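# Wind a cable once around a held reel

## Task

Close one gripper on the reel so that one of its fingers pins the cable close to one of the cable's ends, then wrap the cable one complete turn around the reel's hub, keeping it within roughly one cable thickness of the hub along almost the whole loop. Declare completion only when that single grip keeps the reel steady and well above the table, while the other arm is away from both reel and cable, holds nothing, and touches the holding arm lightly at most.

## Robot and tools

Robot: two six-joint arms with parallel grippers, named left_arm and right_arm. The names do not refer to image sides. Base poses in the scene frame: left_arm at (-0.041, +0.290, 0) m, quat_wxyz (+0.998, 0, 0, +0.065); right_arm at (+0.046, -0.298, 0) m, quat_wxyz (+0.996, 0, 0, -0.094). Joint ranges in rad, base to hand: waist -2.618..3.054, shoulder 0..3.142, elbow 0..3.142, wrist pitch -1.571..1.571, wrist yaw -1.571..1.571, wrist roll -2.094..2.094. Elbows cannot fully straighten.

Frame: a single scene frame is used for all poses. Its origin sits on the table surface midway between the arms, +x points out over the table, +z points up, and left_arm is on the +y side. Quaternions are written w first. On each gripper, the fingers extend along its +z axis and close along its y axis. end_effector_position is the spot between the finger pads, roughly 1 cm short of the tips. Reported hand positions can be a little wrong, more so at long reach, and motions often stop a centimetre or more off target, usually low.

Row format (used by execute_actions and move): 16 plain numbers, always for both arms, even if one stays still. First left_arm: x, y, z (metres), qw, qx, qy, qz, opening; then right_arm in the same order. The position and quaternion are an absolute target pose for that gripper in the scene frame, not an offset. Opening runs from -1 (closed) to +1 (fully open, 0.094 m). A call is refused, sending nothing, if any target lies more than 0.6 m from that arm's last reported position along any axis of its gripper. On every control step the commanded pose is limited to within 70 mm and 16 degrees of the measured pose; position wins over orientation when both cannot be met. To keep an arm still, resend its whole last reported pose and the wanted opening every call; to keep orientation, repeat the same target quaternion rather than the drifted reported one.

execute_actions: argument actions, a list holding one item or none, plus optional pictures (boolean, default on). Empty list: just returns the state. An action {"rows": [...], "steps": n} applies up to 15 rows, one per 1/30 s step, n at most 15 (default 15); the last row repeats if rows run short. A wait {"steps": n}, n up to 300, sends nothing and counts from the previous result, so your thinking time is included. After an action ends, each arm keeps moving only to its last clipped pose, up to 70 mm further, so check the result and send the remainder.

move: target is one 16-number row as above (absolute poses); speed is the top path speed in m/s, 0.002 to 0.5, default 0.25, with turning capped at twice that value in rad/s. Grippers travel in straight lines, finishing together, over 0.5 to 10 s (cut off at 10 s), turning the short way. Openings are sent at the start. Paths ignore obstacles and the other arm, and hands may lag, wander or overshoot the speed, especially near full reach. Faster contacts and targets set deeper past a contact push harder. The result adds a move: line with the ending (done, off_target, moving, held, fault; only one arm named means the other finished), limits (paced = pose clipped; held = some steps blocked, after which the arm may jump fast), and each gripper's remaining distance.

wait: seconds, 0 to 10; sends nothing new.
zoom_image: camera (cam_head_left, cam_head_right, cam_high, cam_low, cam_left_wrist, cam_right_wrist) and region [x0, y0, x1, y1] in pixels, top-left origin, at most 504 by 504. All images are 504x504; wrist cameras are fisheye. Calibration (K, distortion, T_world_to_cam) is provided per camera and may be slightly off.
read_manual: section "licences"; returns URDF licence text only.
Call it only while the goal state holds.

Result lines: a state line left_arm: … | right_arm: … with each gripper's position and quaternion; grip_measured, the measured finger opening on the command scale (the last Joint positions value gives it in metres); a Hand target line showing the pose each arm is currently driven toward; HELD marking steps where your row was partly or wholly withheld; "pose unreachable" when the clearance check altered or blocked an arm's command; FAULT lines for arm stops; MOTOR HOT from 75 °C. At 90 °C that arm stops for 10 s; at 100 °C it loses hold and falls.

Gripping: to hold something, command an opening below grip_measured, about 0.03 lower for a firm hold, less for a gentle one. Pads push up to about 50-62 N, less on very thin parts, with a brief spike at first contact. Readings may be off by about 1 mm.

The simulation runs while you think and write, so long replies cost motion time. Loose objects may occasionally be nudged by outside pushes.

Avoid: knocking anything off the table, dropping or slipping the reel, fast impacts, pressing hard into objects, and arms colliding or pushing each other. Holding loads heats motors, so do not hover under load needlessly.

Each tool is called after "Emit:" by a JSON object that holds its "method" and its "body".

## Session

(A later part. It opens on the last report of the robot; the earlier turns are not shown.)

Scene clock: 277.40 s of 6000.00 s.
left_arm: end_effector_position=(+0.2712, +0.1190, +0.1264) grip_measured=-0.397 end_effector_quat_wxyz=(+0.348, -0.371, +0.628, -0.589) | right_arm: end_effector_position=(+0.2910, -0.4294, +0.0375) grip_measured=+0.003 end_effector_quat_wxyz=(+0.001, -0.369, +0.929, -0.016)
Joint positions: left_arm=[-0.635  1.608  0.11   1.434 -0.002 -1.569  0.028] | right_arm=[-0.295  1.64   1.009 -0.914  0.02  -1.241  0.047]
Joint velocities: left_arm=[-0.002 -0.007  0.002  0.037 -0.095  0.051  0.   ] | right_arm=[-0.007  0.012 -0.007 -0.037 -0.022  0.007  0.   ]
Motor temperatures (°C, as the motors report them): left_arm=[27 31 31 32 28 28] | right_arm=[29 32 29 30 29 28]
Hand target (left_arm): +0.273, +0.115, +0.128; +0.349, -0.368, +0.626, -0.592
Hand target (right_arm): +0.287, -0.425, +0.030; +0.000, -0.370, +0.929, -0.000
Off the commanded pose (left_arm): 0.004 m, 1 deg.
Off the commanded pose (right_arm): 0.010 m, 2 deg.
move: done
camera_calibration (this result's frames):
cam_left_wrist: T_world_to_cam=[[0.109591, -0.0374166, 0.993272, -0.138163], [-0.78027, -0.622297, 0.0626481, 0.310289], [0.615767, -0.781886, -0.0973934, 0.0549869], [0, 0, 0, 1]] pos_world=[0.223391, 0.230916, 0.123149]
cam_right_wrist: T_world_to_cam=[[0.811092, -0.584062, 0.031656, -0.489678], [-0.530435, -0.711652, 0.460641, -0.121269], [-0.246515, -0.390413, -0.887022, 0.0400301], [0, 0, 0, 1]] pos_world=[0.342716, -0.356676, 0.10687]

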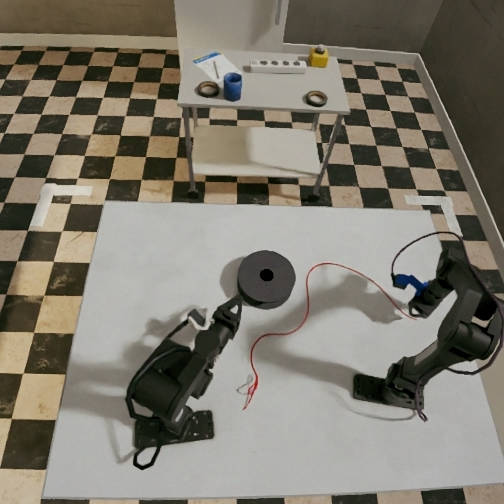

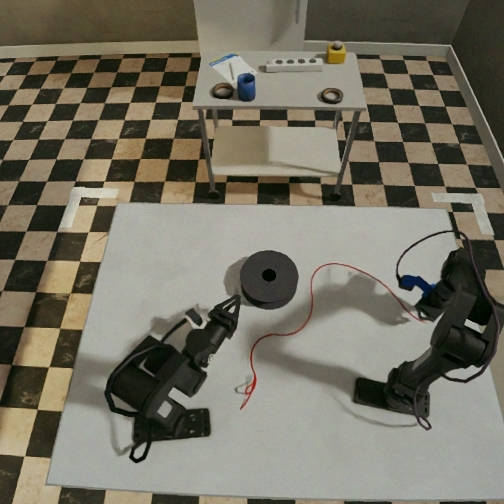

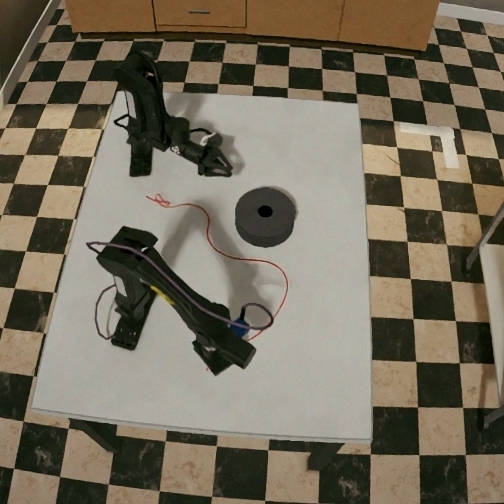

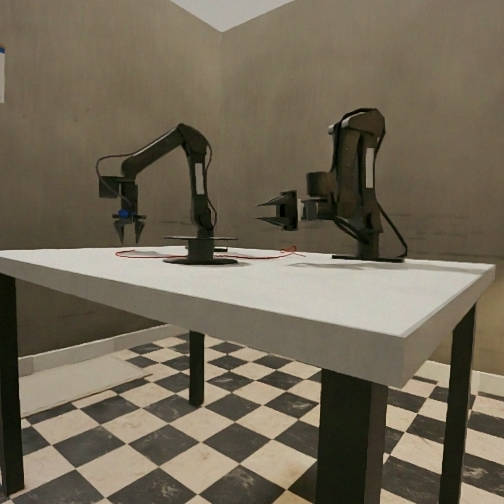

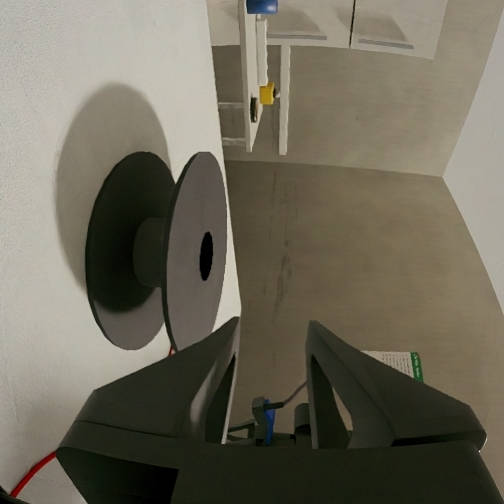

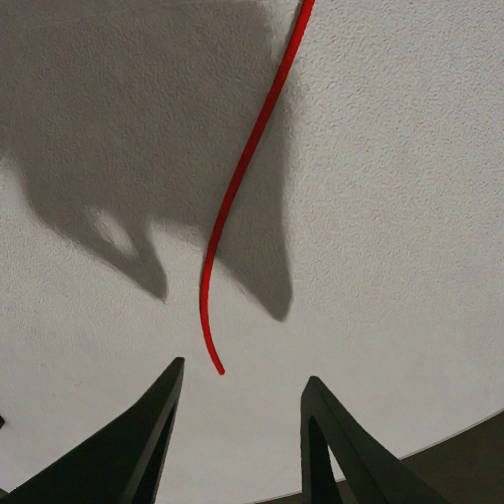

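Emit:
{"method": "move", "body": {"target": [0.29,0.105,0.068,0.352,-0.375,0.624,-0.588,-0.4,0.291,-0.405,0.006,0,-0.37,0.93,0,0], "speed": 0.06}}

Emit:
{"method": "move", "body": {"target": [0.35,0.066,0.062,0.352,-0.375,0.624,-0.588,-0.4,0.291,-0.405,0.006,0,-0.37,0.93,0,-1], "speed": 0.06}}

Emit:
{"method": "move", "body": {"target": [0.35,0.066,0.062,0.352,-0.375,0.624,-0.588,-1,0.33,-0.42,0.06,0,-0.37,0.93,0,-1], "speed": 0.1}}

Scene clock: 290.10 s of 6000.00 s.
left_arm: end_effector_position=(+0.2841, +0.1105, +0.0635) grip_measured=-0.397 end_effector_quat_wxyz=(+0.325, -0.400, +0.664, -0.542) | right_arm: end_effector_position=(+0.2946, -0.4131, +0.0148) grip_measured=+0.003 end_effector_quat_wxyz=(+0.002, -0.369, +0.929, -0.015)
Joint positions: left_arm=[-0.654  1.935  0.178  1.555 -0.035 -1.581  0.028] | right_arm=[-0.237  1.666  0.937 -0.819  0.017 -1.183  0.047]
Joint velocities: left_arm=[-0.002 -0.002  0.007 -0.007 -0.051 -0.022 -0.001] | right_arm=[-0.007  0.012 -0.007 -0.007  0.022  0.007 -0.   ]
Motor temperatures (°C, as the motors report them): left_arm=[27 31 31 34 28 28] | right_arm=[29 31 29 30 29 28]
Hand target (left_arm): +0.289, +0.105, +0.068; +0.329, -0.396, +0.658, -0.550
Hand target (right_arm): +0.291, -0.405, +0.006; +0.001, -0.370, +0.929, +0.001
Off the commanded pose (left_arm): 0.009 m, 8 deg.
Off the commanded pose (right_arm): 0.013 m, 2 deg.
joint sent to its limit (left arm) — the command would take joint 4 (wrist pitch) past its upper limit, so that joint was sent only as far as its limit.
After step 180, 5.37 s passed at rest.
move: off_target (left_arm, right_arm)
camera_calibration (this result's frames):
cam_left_wrist: T_world_to_cam=[[0.231515, -0.0953657, 0.968146, -0.10409], [-0.759601, -0.639474, 0.118655, 0.311448], [0.607788, -0.762875, -0.220487, 0.0422233], [0, 0, 0, 1]] pos_world=[0.235012, 0.221447, 0.0731294]
cam_right_wrist: T_world_to_cam=[[0.810656, -0.584723, 0.0305899, -0.482508], [-0.531484, -0.712914, 0.45747, -0.0975209], [-0.245685, -0.387109, -0.888699, 0.0282881], [0, 0, 0, 1]] pos_world=[0.346268, -0.340707, 0.0845124]

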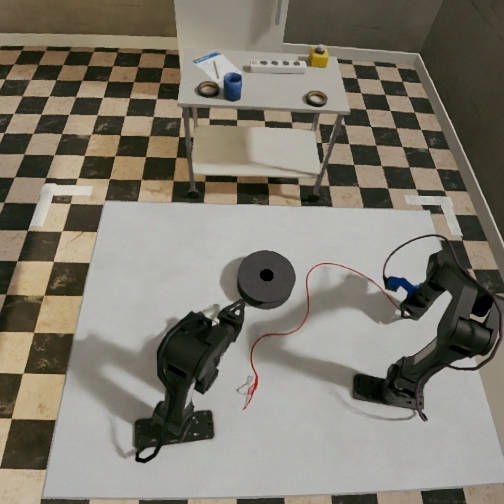

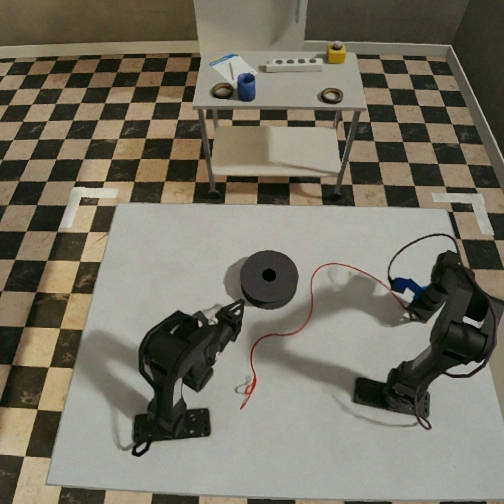

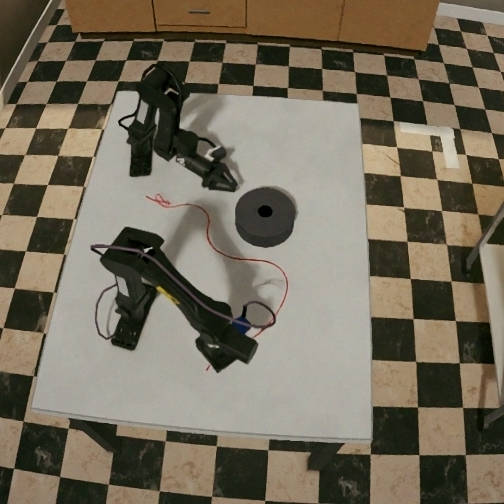

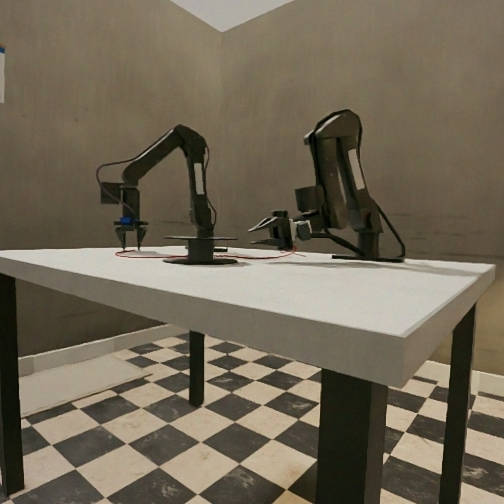

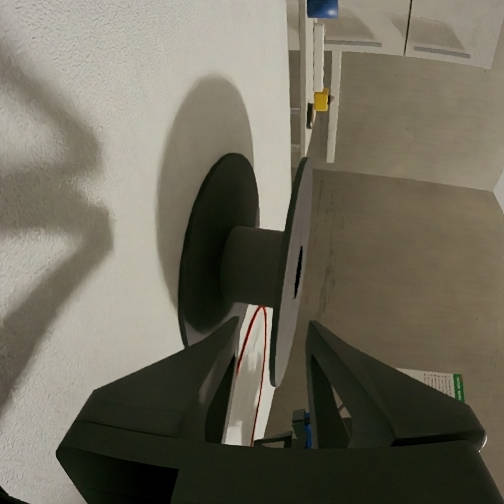

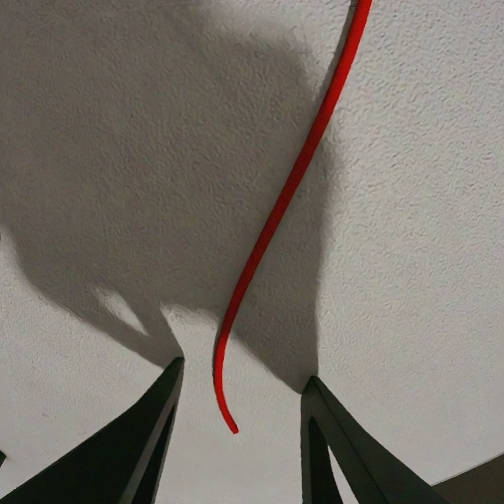

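Scene clock: 291.73 s of 6000.00 s.
left_arm: end_effector_position=(+0.3449, +0.0710, +0.0589) grip_measured=-0.397 end_effector_quat_wxyz=(+0.340, -0.387, +0.642, -0.568) | right_arm: end_effector_position=(+0.2960, -0.4138, +0.0149) grip_measured=-0.975 end_effector_quat_wxyz=(+0.004, -0.369, +0.929, -0.017)
Joint positions: left_arm=[-0.669  2.149  0.467  1.558 -0.051 -1.581  0.028] | right_arm=[-0.237  1.666  0.937 -0.812  0.017 -1.182  0.001]
Joint velocities: left_arm=[-0.007 -0.007 -0.012 -0.007 -0.051  0.007  0.   ] | right_arm=[ 0.002  0.012  0.002  0.007  0.022 -0.051  0.   ]
Motor temperatures (°C, as the motors report them): left_arm=[27 31 31 34 28 28] | right_arm=[29 31 29 30 29 28]
Hand target (left_arm): +0.349, +0.065, +0.062; +0.344, -0.382, +0.637, -0.574
Hand target (right_arm): +0.291, -0.405, +0.006; +0.000, -0.370, +0.929, +0.000
Off the commanded pose (left_arm): 0.008 m, 4 deg.
Off the commanded pose (right_arm): 0.013 m, 2 deg.
joint sent to its limit (left arm) — the command would take joint 4 (wrist pitch) past its upper limit, so that joint was sent only as far as its limit.
move: off_target (left_arm, right_arm)
camera_calibration (this result's frames):
cam_left_wrist: T_world_to_cam=[[0.16413, -0.0584444, 0.984706, -0.0977856], [-0.766205, -0.636271, 0.0899466, 0.336664], [0.621282, -0.769249, -0.149212, -0.0342423], [0, 0, 0, 1]] pos_world=[0.295278, 0.182154, 0.0608988]
cam_right_wrist: T_world_to_cam=[[0.809787, -0.585559, 0.0369567, -0.484272], [-0.53501, -0.711088, 0.4562, -0.0954173], [-0.240853, -0.389197, -0.88911, 0.02614], [0, 0, 0, 1]] pos_world=[0.347404, -0.341247, 0.0846677]

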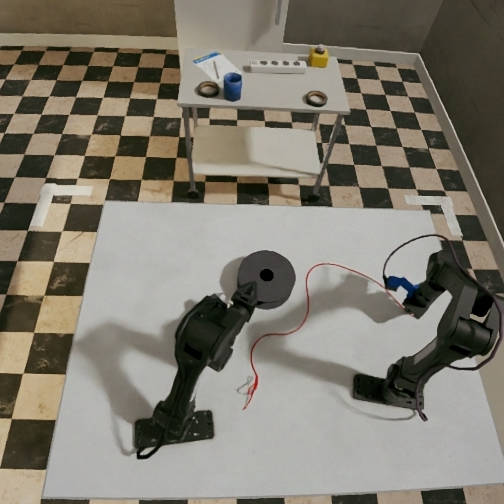

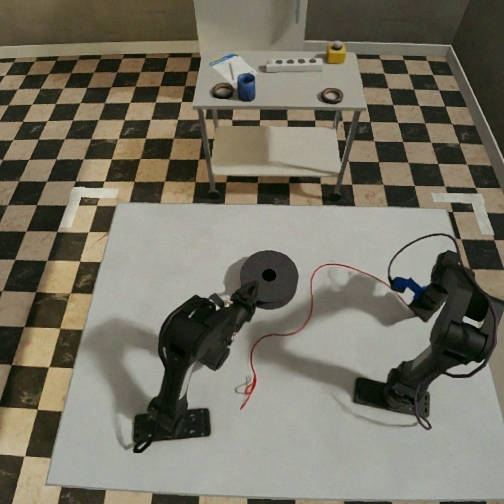

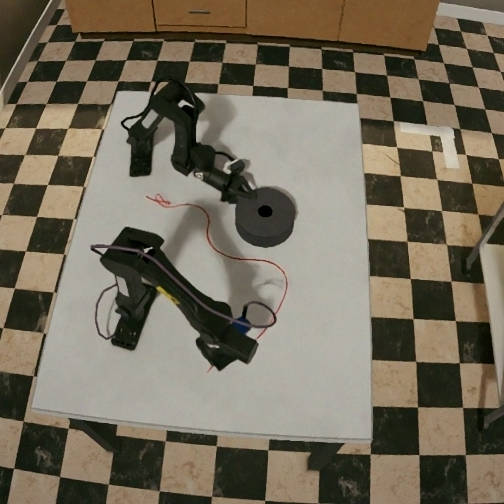

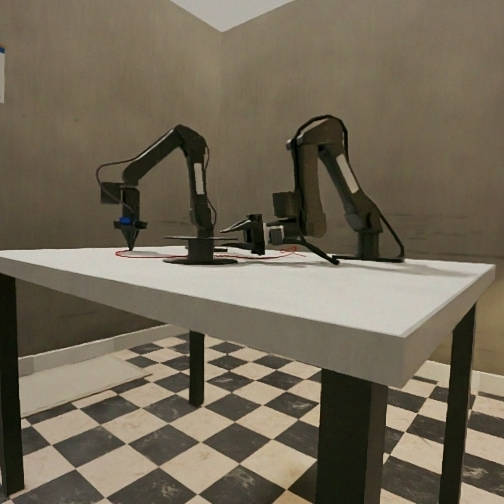

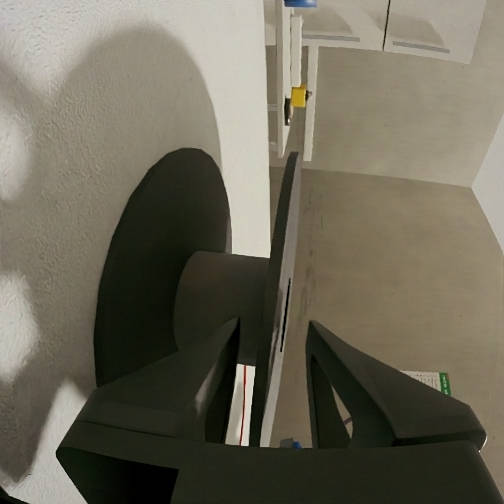

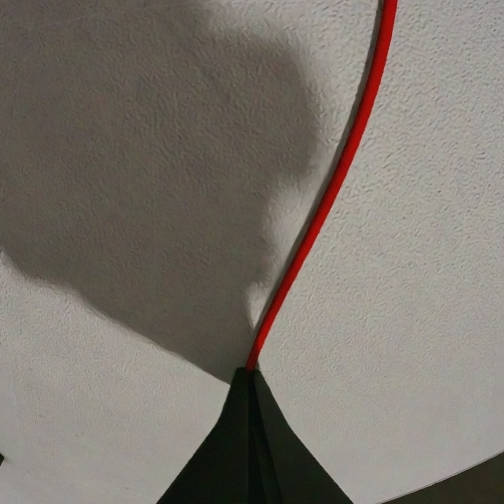

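Scene clock: 292.90 s of 6000.00 s.
left_arm: end_effector_position=(+0.3485, +0.0692, +0.0695) grip_measured=-0.925 end_effector_quat_wxyz=(+0.346, -0.383, +0.631, -0.579) | right_arm: end_effector_position=(+0.3250, -0.4242, +0.0588) grip_measured=-0.975 end_effector_quat_wxyz=(-0.003, -0.369, +0.929, -0.009)
Joint positions: left_arm=[-0.669  2.139  0.479  1.571 -0.053 -1.584  0.004] | right_arm=[-0.229  1.732  1.202 -1.033  0.017 -1.174  0.001]
Joint velocities: left_arm=[-0.017  0.007 -0.007 -0.051  0.007 -0.037 -0.001] | right_arm=[ 0.007 -0.007 -0.002 -0.007 -0.007 -0.037  0.   ]
Motor temperatures (°C, as the motors report them): left_arm=[27 31 31 34 28 28] | right_arm=[29 31 29 30 29 28]
Hand target (left_arm): +0.350, +0.066, +0.062; +0.344, -0.383, +0.636, -0.575
Hand target (right_arm): +0.329, -0.420, +0.060; +0.000, -0.370, +0.929, +0.000
Off the commanded pose (left_arm): 0.008 m, 2 deg.
Off the commanded pose (right_arm): 0.007 m, 1 deg.
joint sent to its limit (left arm) — the command would take joint 4 (wrist pitch) past its upper limit, so that joint was sent only as far as its limit.
move: done
camera_calibration (this result's frames):
cam_left_wrist: T_world_to_cam=[[0.13677, -0.0384232, 0.989857, -0.101157], [-0.767173, -0.636266, 0.0813039, 0.3383], [0.626689, -0.770512, -0.1165, -0.0403549], [0, 0, 0, 1]] pos_world=[0.29866, 0.180268, 0.0679242]
cam_right_wrist: T_world_to_cam=[[0.810763, -0.585181, 0.0150171, -0.514305], [-0.525135, -0.715755, 0.460356, -0.112874], [-0.258643, -0.381126, -0.887607, 0.0772726], [0, 0, 0, 1]] pos_world=[0.377691, -0.352302, 0.128274]

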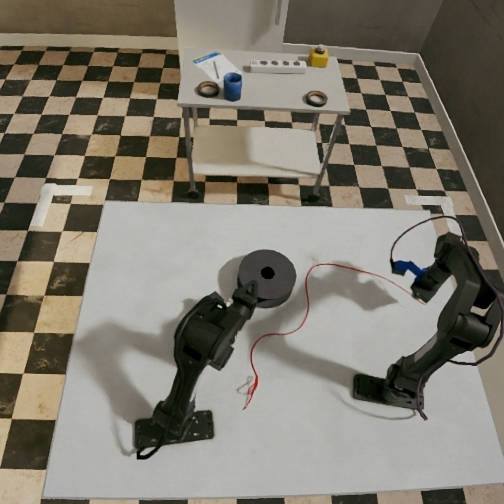

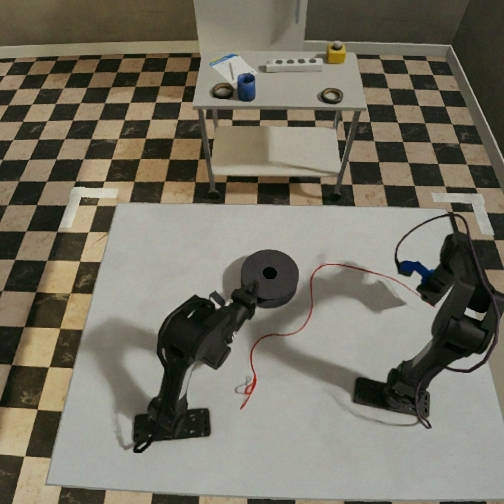

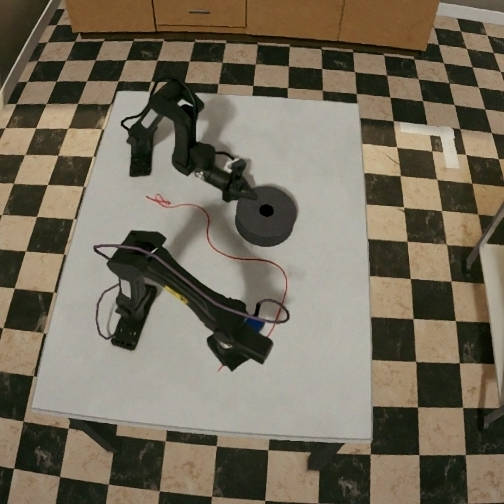

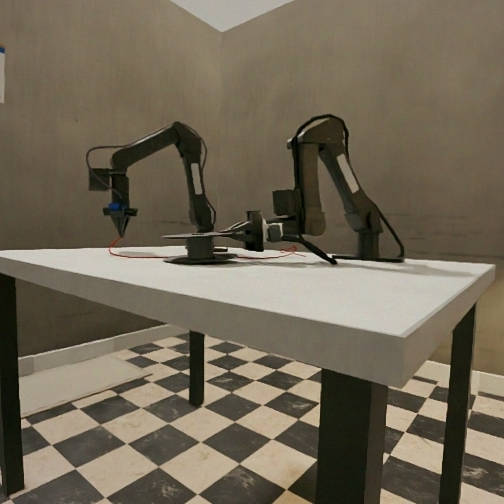

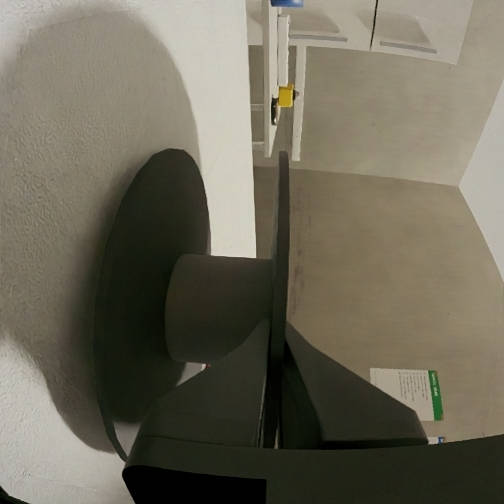

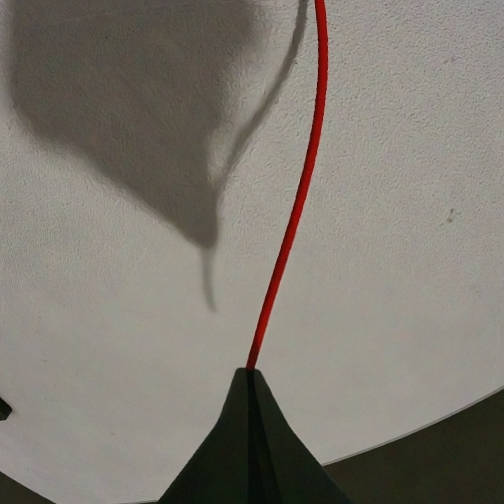

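Emit:
{"method": "move", "body": {"target": [0.32,0.016,0.064,0.352,-0.375,0.624,-0.588,-1,0.47,-0.22,0.05,0.1,-0.37,0.92,0.04,-1], "speed": 0.12}}

Emit:
{"method": "move", "body": {"target": [0.32,0.016,0.06,0.352,-0.375,0.624,-0.588,-0.4,0.52,-0.03,0.05,0.2,-0.36,0.9,0.08,-1], "speed": 0.12}}

Emit:
{"method": "move", "body": {"target": [0.2,0.13,0.1,0.352,-0.375,0.624,-0.588,-0.4,0.52,-0.03,0.05,0.2,-0.36,0.9,0.08,-1], "speed": 0.1}}

Scene clock: 303.60 s of 6000.00 s.
left_arm: end_effector_position=(+0.3214, +0.0291, +0.0693) grip_measured=-0.925 end_effector_quat_wxyz=(+0.361, -0.391, +0.623, -0.573) | right_arm: end_effector_position=(+0.4626, -0.2234, +0.0491) grip_measured=-0.975 end_effector_quat_wxyz=(+0.094, -0.372, +0.923, +0.037)
Joint positions: left_arm=[-0.872  2.15   0.492  1.571 -0.293 -1.594  0.004] | right_arm=[ 0.313  2.033  1.544 -0.918 -0.12  -0.633  0.001]
Joint velocities: left_arm=[ 0.002 -0.007 -0.012  0.037  0.007 -0.081 -0.001] | right_arm=[ 0.007 -0.002 -0.007 -0.007  0.007  0.022 -0.002]
Motor temperatures (°C, as the motors report them): left_arm=[27 31 31 35 28 28] | right_arm=[29 31 30 30 29 28]
Hand target (left_arm): +0.318, +0.016, +0.064; +0.347, -0.381, +0.632, -0.578
Hand target (right_arm): +0.470, -0.218, +0.052; +0.106, -0.370, +0.922, +0.044
Off the commanded pose (left_arm): 0.014 m, 3 deg.
Off the commanded pose (right_arm): 0.008 m, 1 deg.
joint sent to its limit (left arm) — the command would take joint 4 (wrist pitch) past its upper limit, so that joint was sent only as far as its limit.
After step 180, 2.20 s passed at rest.
move: off_target (left_arm)
camera_calibration (this result's frames):
cam_left_wrist: T_world_to_cam=[[0.127988, -0.0399992, 0.990969, -0.096015], [-0.743674, -0.66495, 0.0692086, 0.28606], [0.656177, -0.745816, -0.114852, -0.0646102], [0, 0, 0, 1]] pos_world=[0.26742, 0.138188, 0.0679295]
cam_right_wrist: T_world_to_cam=[[0.814009, -0.579279, 0.0427135, -0.50981], [-0.568832, -0.780123, 0.260458, 0.123295], [-0.117556, -0.236312, -0.96454, 0.151581], [0, 0, 0, 1]] pos_world=[0.502943, -0.163317, 0.135869]

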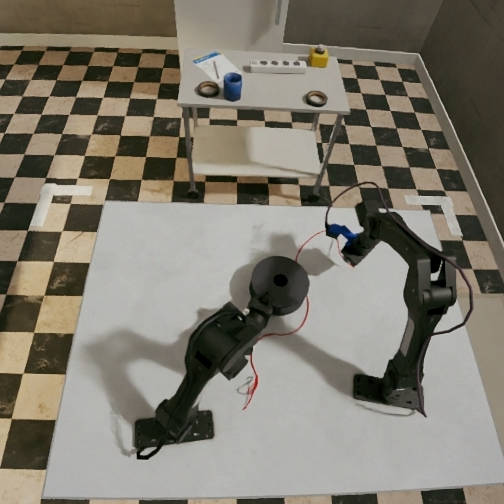

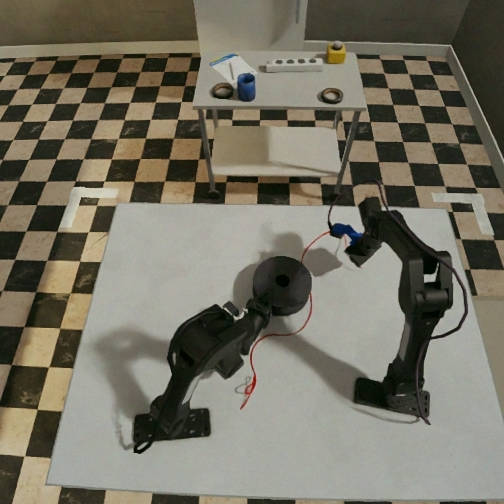

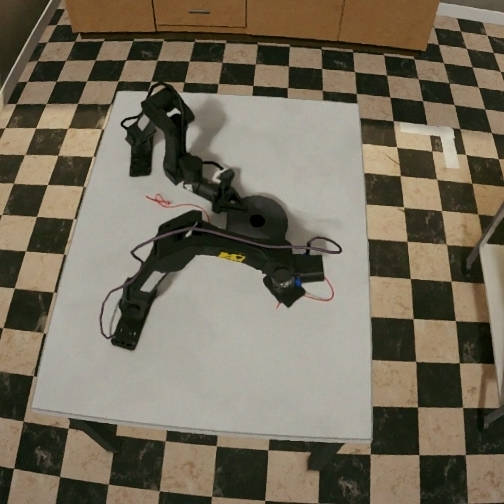

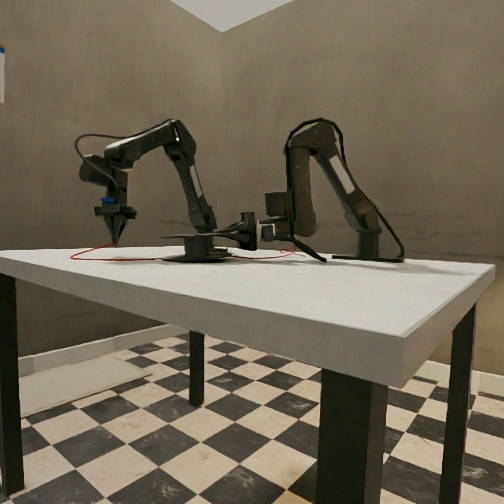

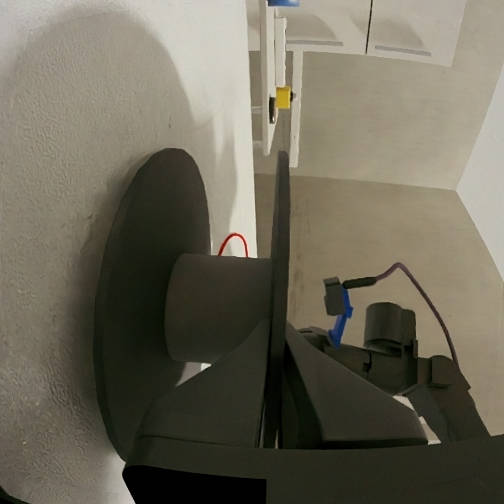

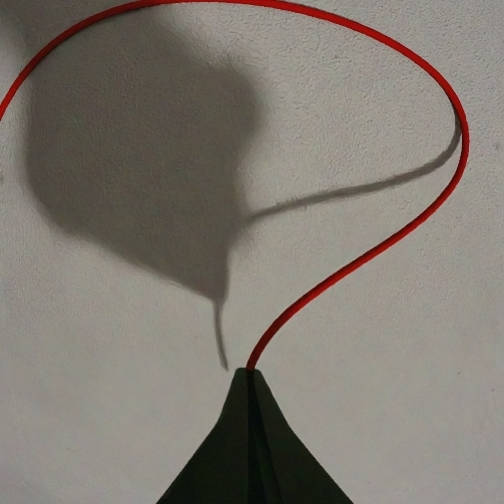

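Scene clock: 305.63 s of 6000.00 s.
left_arm: end_effector_position=(+0.3176, +0.0252, +0.0587) grip_measured=-0.403 end_effector_quat_wxyz=(+0.350, -0.388, +0.636, -0.568) | right_arm: end_effector_position=(+0.5129, -0.0333, +0.0488) grip_measured=-0.975 end_effector_quat_wxyz=(+0.194, -0.365, +0.907, +0.081)
Joint positions: left_arm=[-0.877  2.172  0.492  1.566 -0.275 -1.599  0.028] | right_arm=[ 0.662  2.272  1.855 -0.748 -0.123 -0.266  0.001]
Joint velocities: left_arm=[ 0.017  0.012 -0.007 -0.007  0.007 -0.037 -0.   ] | right_arm=[ 0.002 -0.002  0.012 -0.051  0.051  0.095  0.   ]
Motor temperatures (°C, as the motors report them): left_arm=[27 31 31 35 28 28] | right_arm=[29 31 30 30 29 28]
Hand target (left_arm): +0.320, +0.016, +0.060; +0.346, -0.383, +0.634, -0.576
Hand target (right_arm): +0.519, -0.029, +0.053; +0.204, -0.361, +0.906, +0.084
Off the commanded pose (left_arm): 0.010 m, 3 deg.
Off the commanded pose (right_arm): 0.008 m, 1 deg.
joint sent to its limit (left arm) — the command would take joint 4 (wrist pitch) past its upper limit, so that joint was sent only as far as its limit.
move: off_target (left_arm)
camera_calibration (this result's frames):
cam_left_wrist: T_world_to_cam=[[0.150174, -0.0552894, 0.987112, -0.0915759], [-0.757066, -0.648563, 0.0788492, 0.2847], [0.635845, -0.759151, -0.139255, -0.0580148], [0, 0, 0, 1]] pos_world=[0.266178, 0.135541, 0.0598684]
cam_right_wrist: T_world_to_cam=[[0.804118, -0.589647, 0.0755755, -0.437415], [-0.593515, -0.803515, 0.045866, 0.322628], [0.0336813, -0.0817368, -0.996085, 0.13128], [0, 0, 0, 1]] pos_world=[0.538797, 0.0120462, 0.149026]

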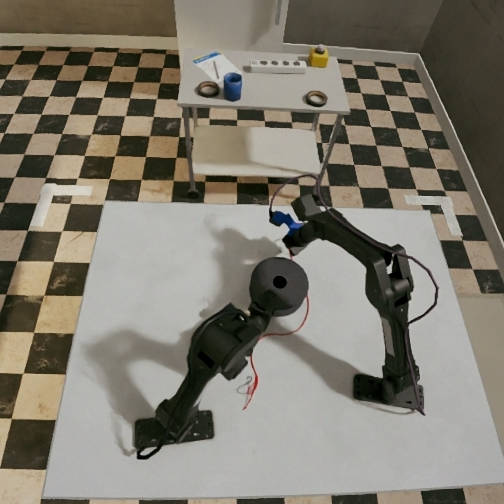

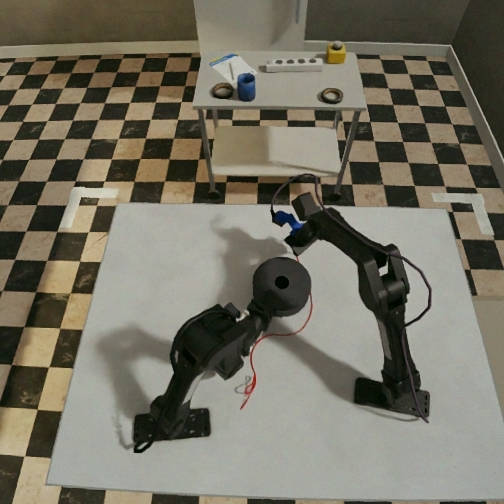

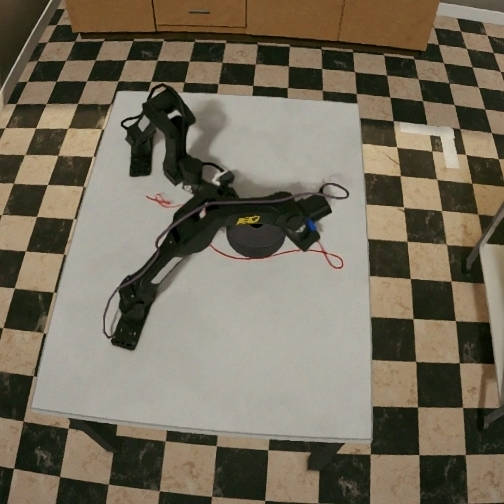

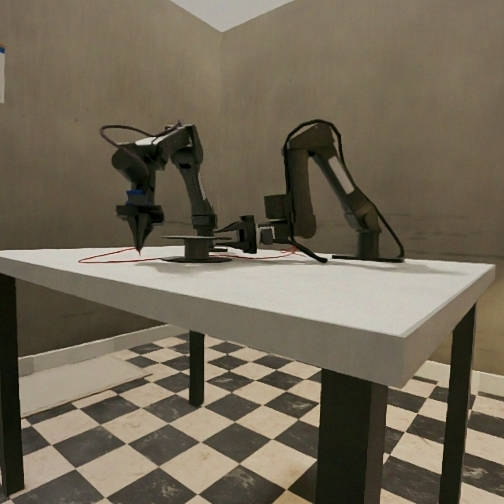

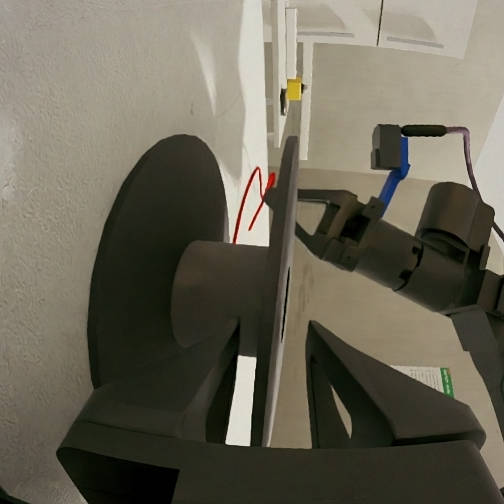

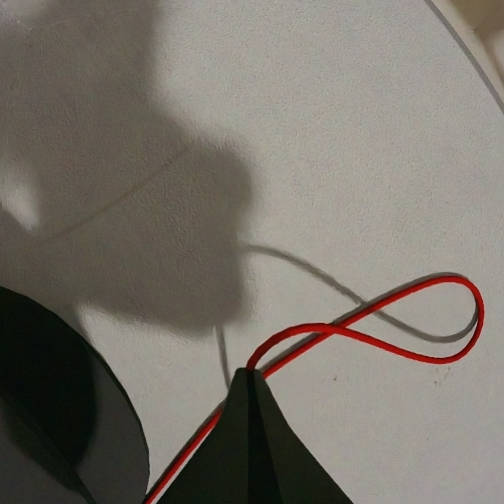

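Scene clock: 310.33 s of 6000.00 s.
left_arm: end_effector_position=(+0.2055, +0.1261, +0.1103) grip_measured=-0.403 end_effector_quat_wxyz=(+0.327, -0.433, +0.665, -0.514) | right_arm: end_effector_position=(+0.5129, -0.0333, +0.0488) grip_measured=-0.975 end_effector_quat_wxyz=(+0.194, -0.365, +0.907, +0.081)
Joint positions: left_arm=[-0.94   0.922  0.03   0.611 -0.369 -1.685  0.028] | right_arm=[ 0.662  2.272  1.855 -0.748 -0.123 -0.266  0.001]
Joint velocities: left_arm=[ 0.027 -0.032  0.002 -0.081  0.051 -0.007 -0.   ] | right_arm=[ 0.012 -0.007 -0.002 -0.022 -0.051 -0.022 -0.   ]
Motor temperatures (°C, as the motors report them): left_arm=[27 31 31 35 28 28] | right_arm=[29 32 30 30 29 28]
Hand target (left_arm): +0.203, +0.131, +0.104; +0.328, -0.431, +0.672, -0.505
Hand target (right_arm): +0.520, -0.030, +0.050; +0.202, -0.363, +0.906, +0.081
Off the commanded pose (left_arm): 0.012 m, 12 deg.
Off the commanded pose (right_arm): 0.008 m, 1 deg.
joint sent to its limit (left arm) — the command would take joint 3 (elbow) past its lower limit, so that joint was sent only as far as its limit.
move: off_target (left_arm)
camera_calibration (this result's frames):
cam_left_wrist: T_world_to_cam=[[0.292221, -0.09785, 0.951332, -0.14004], [-0.710101, -0.688519, 0.147304, 0.249049], [0.640597, -0.718587, -0.270683, 0.105463], [0, 0, 0, 1]] pos_world=[0.150214, 0.233557, 0.125086]
cam_right_wrist: T_world_to_cam=[[0.804118, -0.589647, 0.0755755, -0.437415], [-0.593515, -0.803515, 0.045866, 0.322628], [0.0336813, -0.0817368, -0.996085, 0.13128], [0, 0, 0, 1]] pos_world=[0.538797, 0.0120462, 0.149026]

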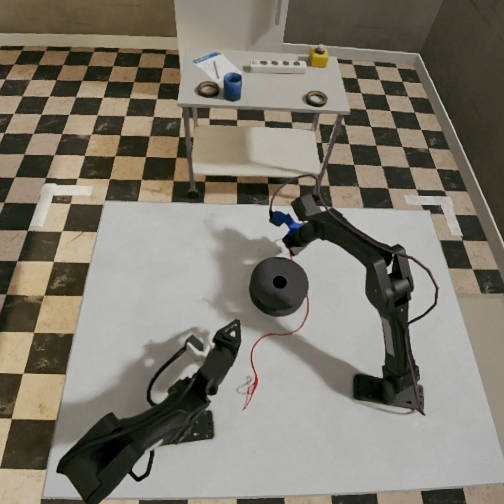

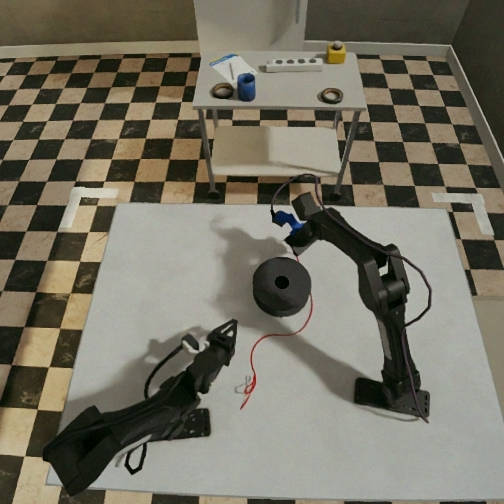

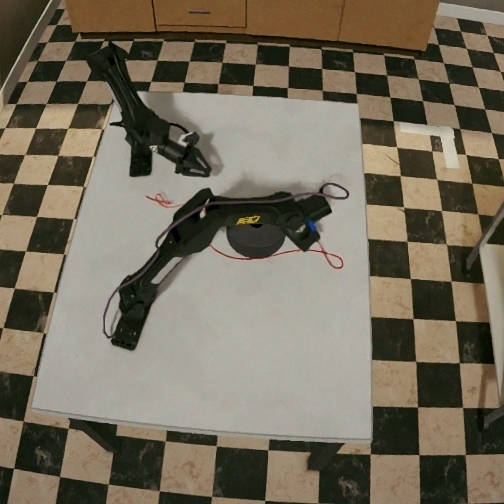

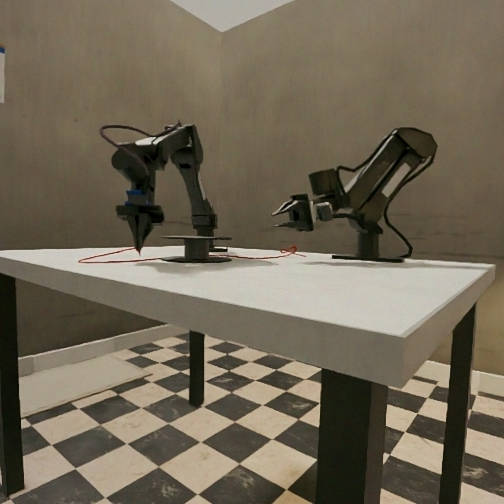

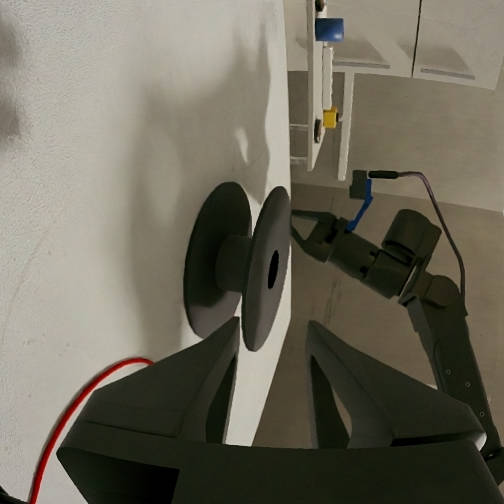

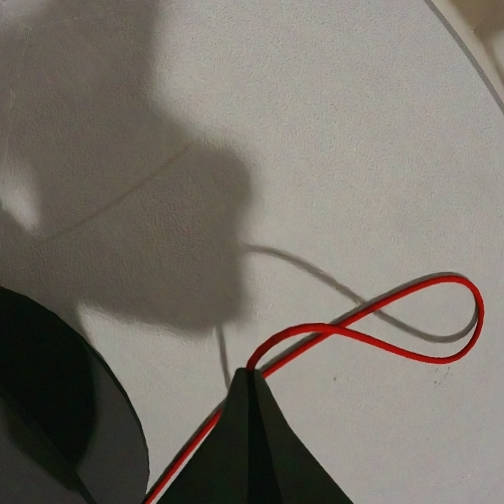

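Emit:
{"method": "execute_actions", "body": {"actions": []}}

Scene clock: 321.13 s of 6000.00 s.
left_arm: end_effector_position=(+0.2049, +0.1254, +0.1094) grip_measured=-0.403 end_effector_quat_wxyz=(+0.325, -0.431, +0.668, -0.513) | right_arm: end_effector_position=(+0.5129, -0.0333, +0.0488) grip_measured=-0.975 end_effector_quat_wxyz=(+0.194, -0.365, +0.907, +0.081)
Joint positions: left_arm=[-0.938  0.921  0.03   0.606 -0.361 -1.683  0.028] | right_arm=[ 0.662  2.272  1.855 -0.748 -0.123 -0.266  0.001]
Joint velocities: left_arm=[ 0.002 -0.017 -0.002  0.037  0.022 -0.051 -0.001] | right_arm=[-0.007 -0.017 -0.007 -0.037 -0.022  0.022 -0.001]
Motor temperatures (°C, as the motors report them): left_arm=[27 31 31 35 28 28] | right_arm=[29 33 30 30 29 28]
Hand target (left_arm): +0.203, +0.131, +0.104; +0.328, -0.431, +0.672, -0.505
Hand target (right_arm): +0.520, -0.030, +0.050; +0.202, -0.363, +0.906, +0.081
Off the commanded pose (left_arm): 0.012 m, 12 deg.
Off the commanded pose (right_arm): 0.008 m, 1 deg.
Steps of this call (steps 1 to 180: nothing new was sent; then 4.80 s passed at rest). Readings (end_effector_position):
1: left_arm (+0.2055, +0.1261, +0.1102) | right_arm (+0.5129, -0.0333, +0.0488)
2: left_arm (+0.2054, +0.1260, +0.1102) | right_arm (+0.5129, -0.0333, +0.0488)
4: left_arm (+0.2053, +0.1259, +0.1100) | right_arm (+0.5129, -0.0333, +0.0488)
8: left_arm (+0.2051, +0.1257, +0.1096) | right_arm (+0.5129, -0.0333, +0.0488)
180: the state above
camera_calibration (this result's frames):
cam_left_wrist: T_world_to_cam=[[0.294708, -0.102899, 0.950031, -0.138758], [-0.714252, -0.684177, 0.147463, 0.248593], [0.634816, -0.72202, -0.275128, 0.107231], [0, 0, 0, 1]] pos_world=[0.150379, 0.233227, 0.124668]
cam_right_wrist: T_world_to_cam=[[0.804118, -0.589647, 0.0755755, -0.437415], [-0.593515, -0.803515, 0.045866, 0.322628], [0.0336813, -0.0817368, -0.996085, 0.13128], [0, 0, 0, 1]] pos_world=[0.538797, 0.0120462, 0.149026]

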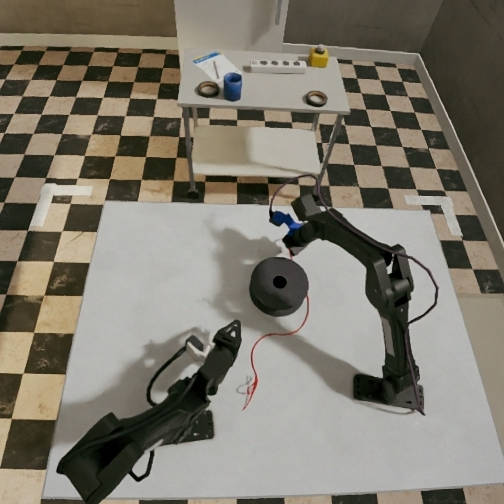

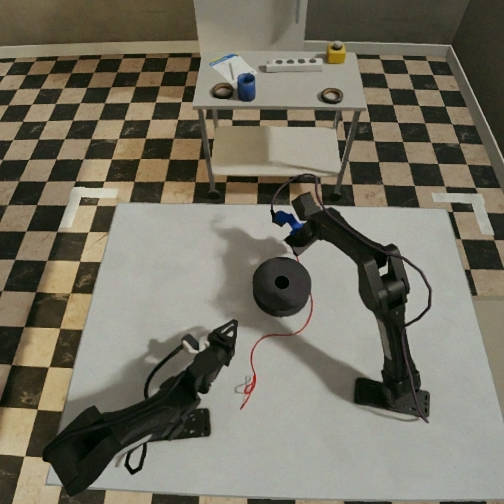

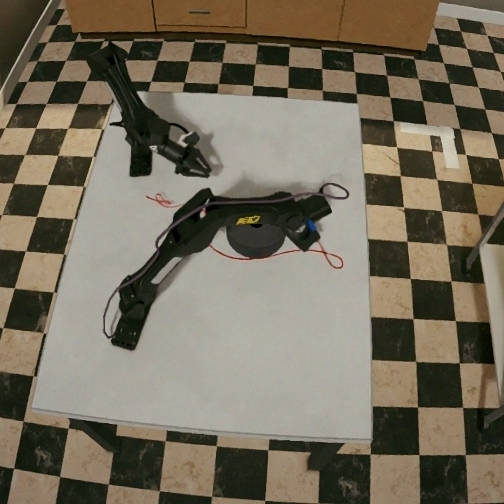

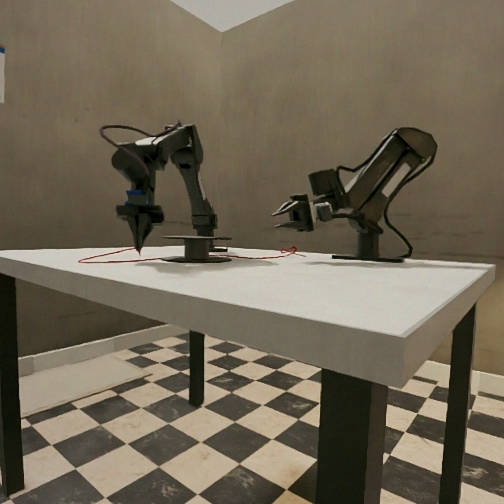

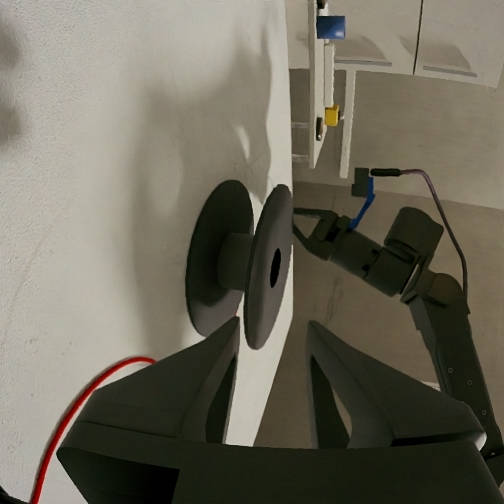

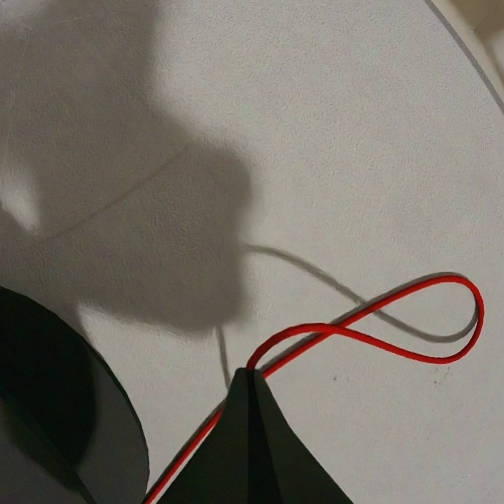

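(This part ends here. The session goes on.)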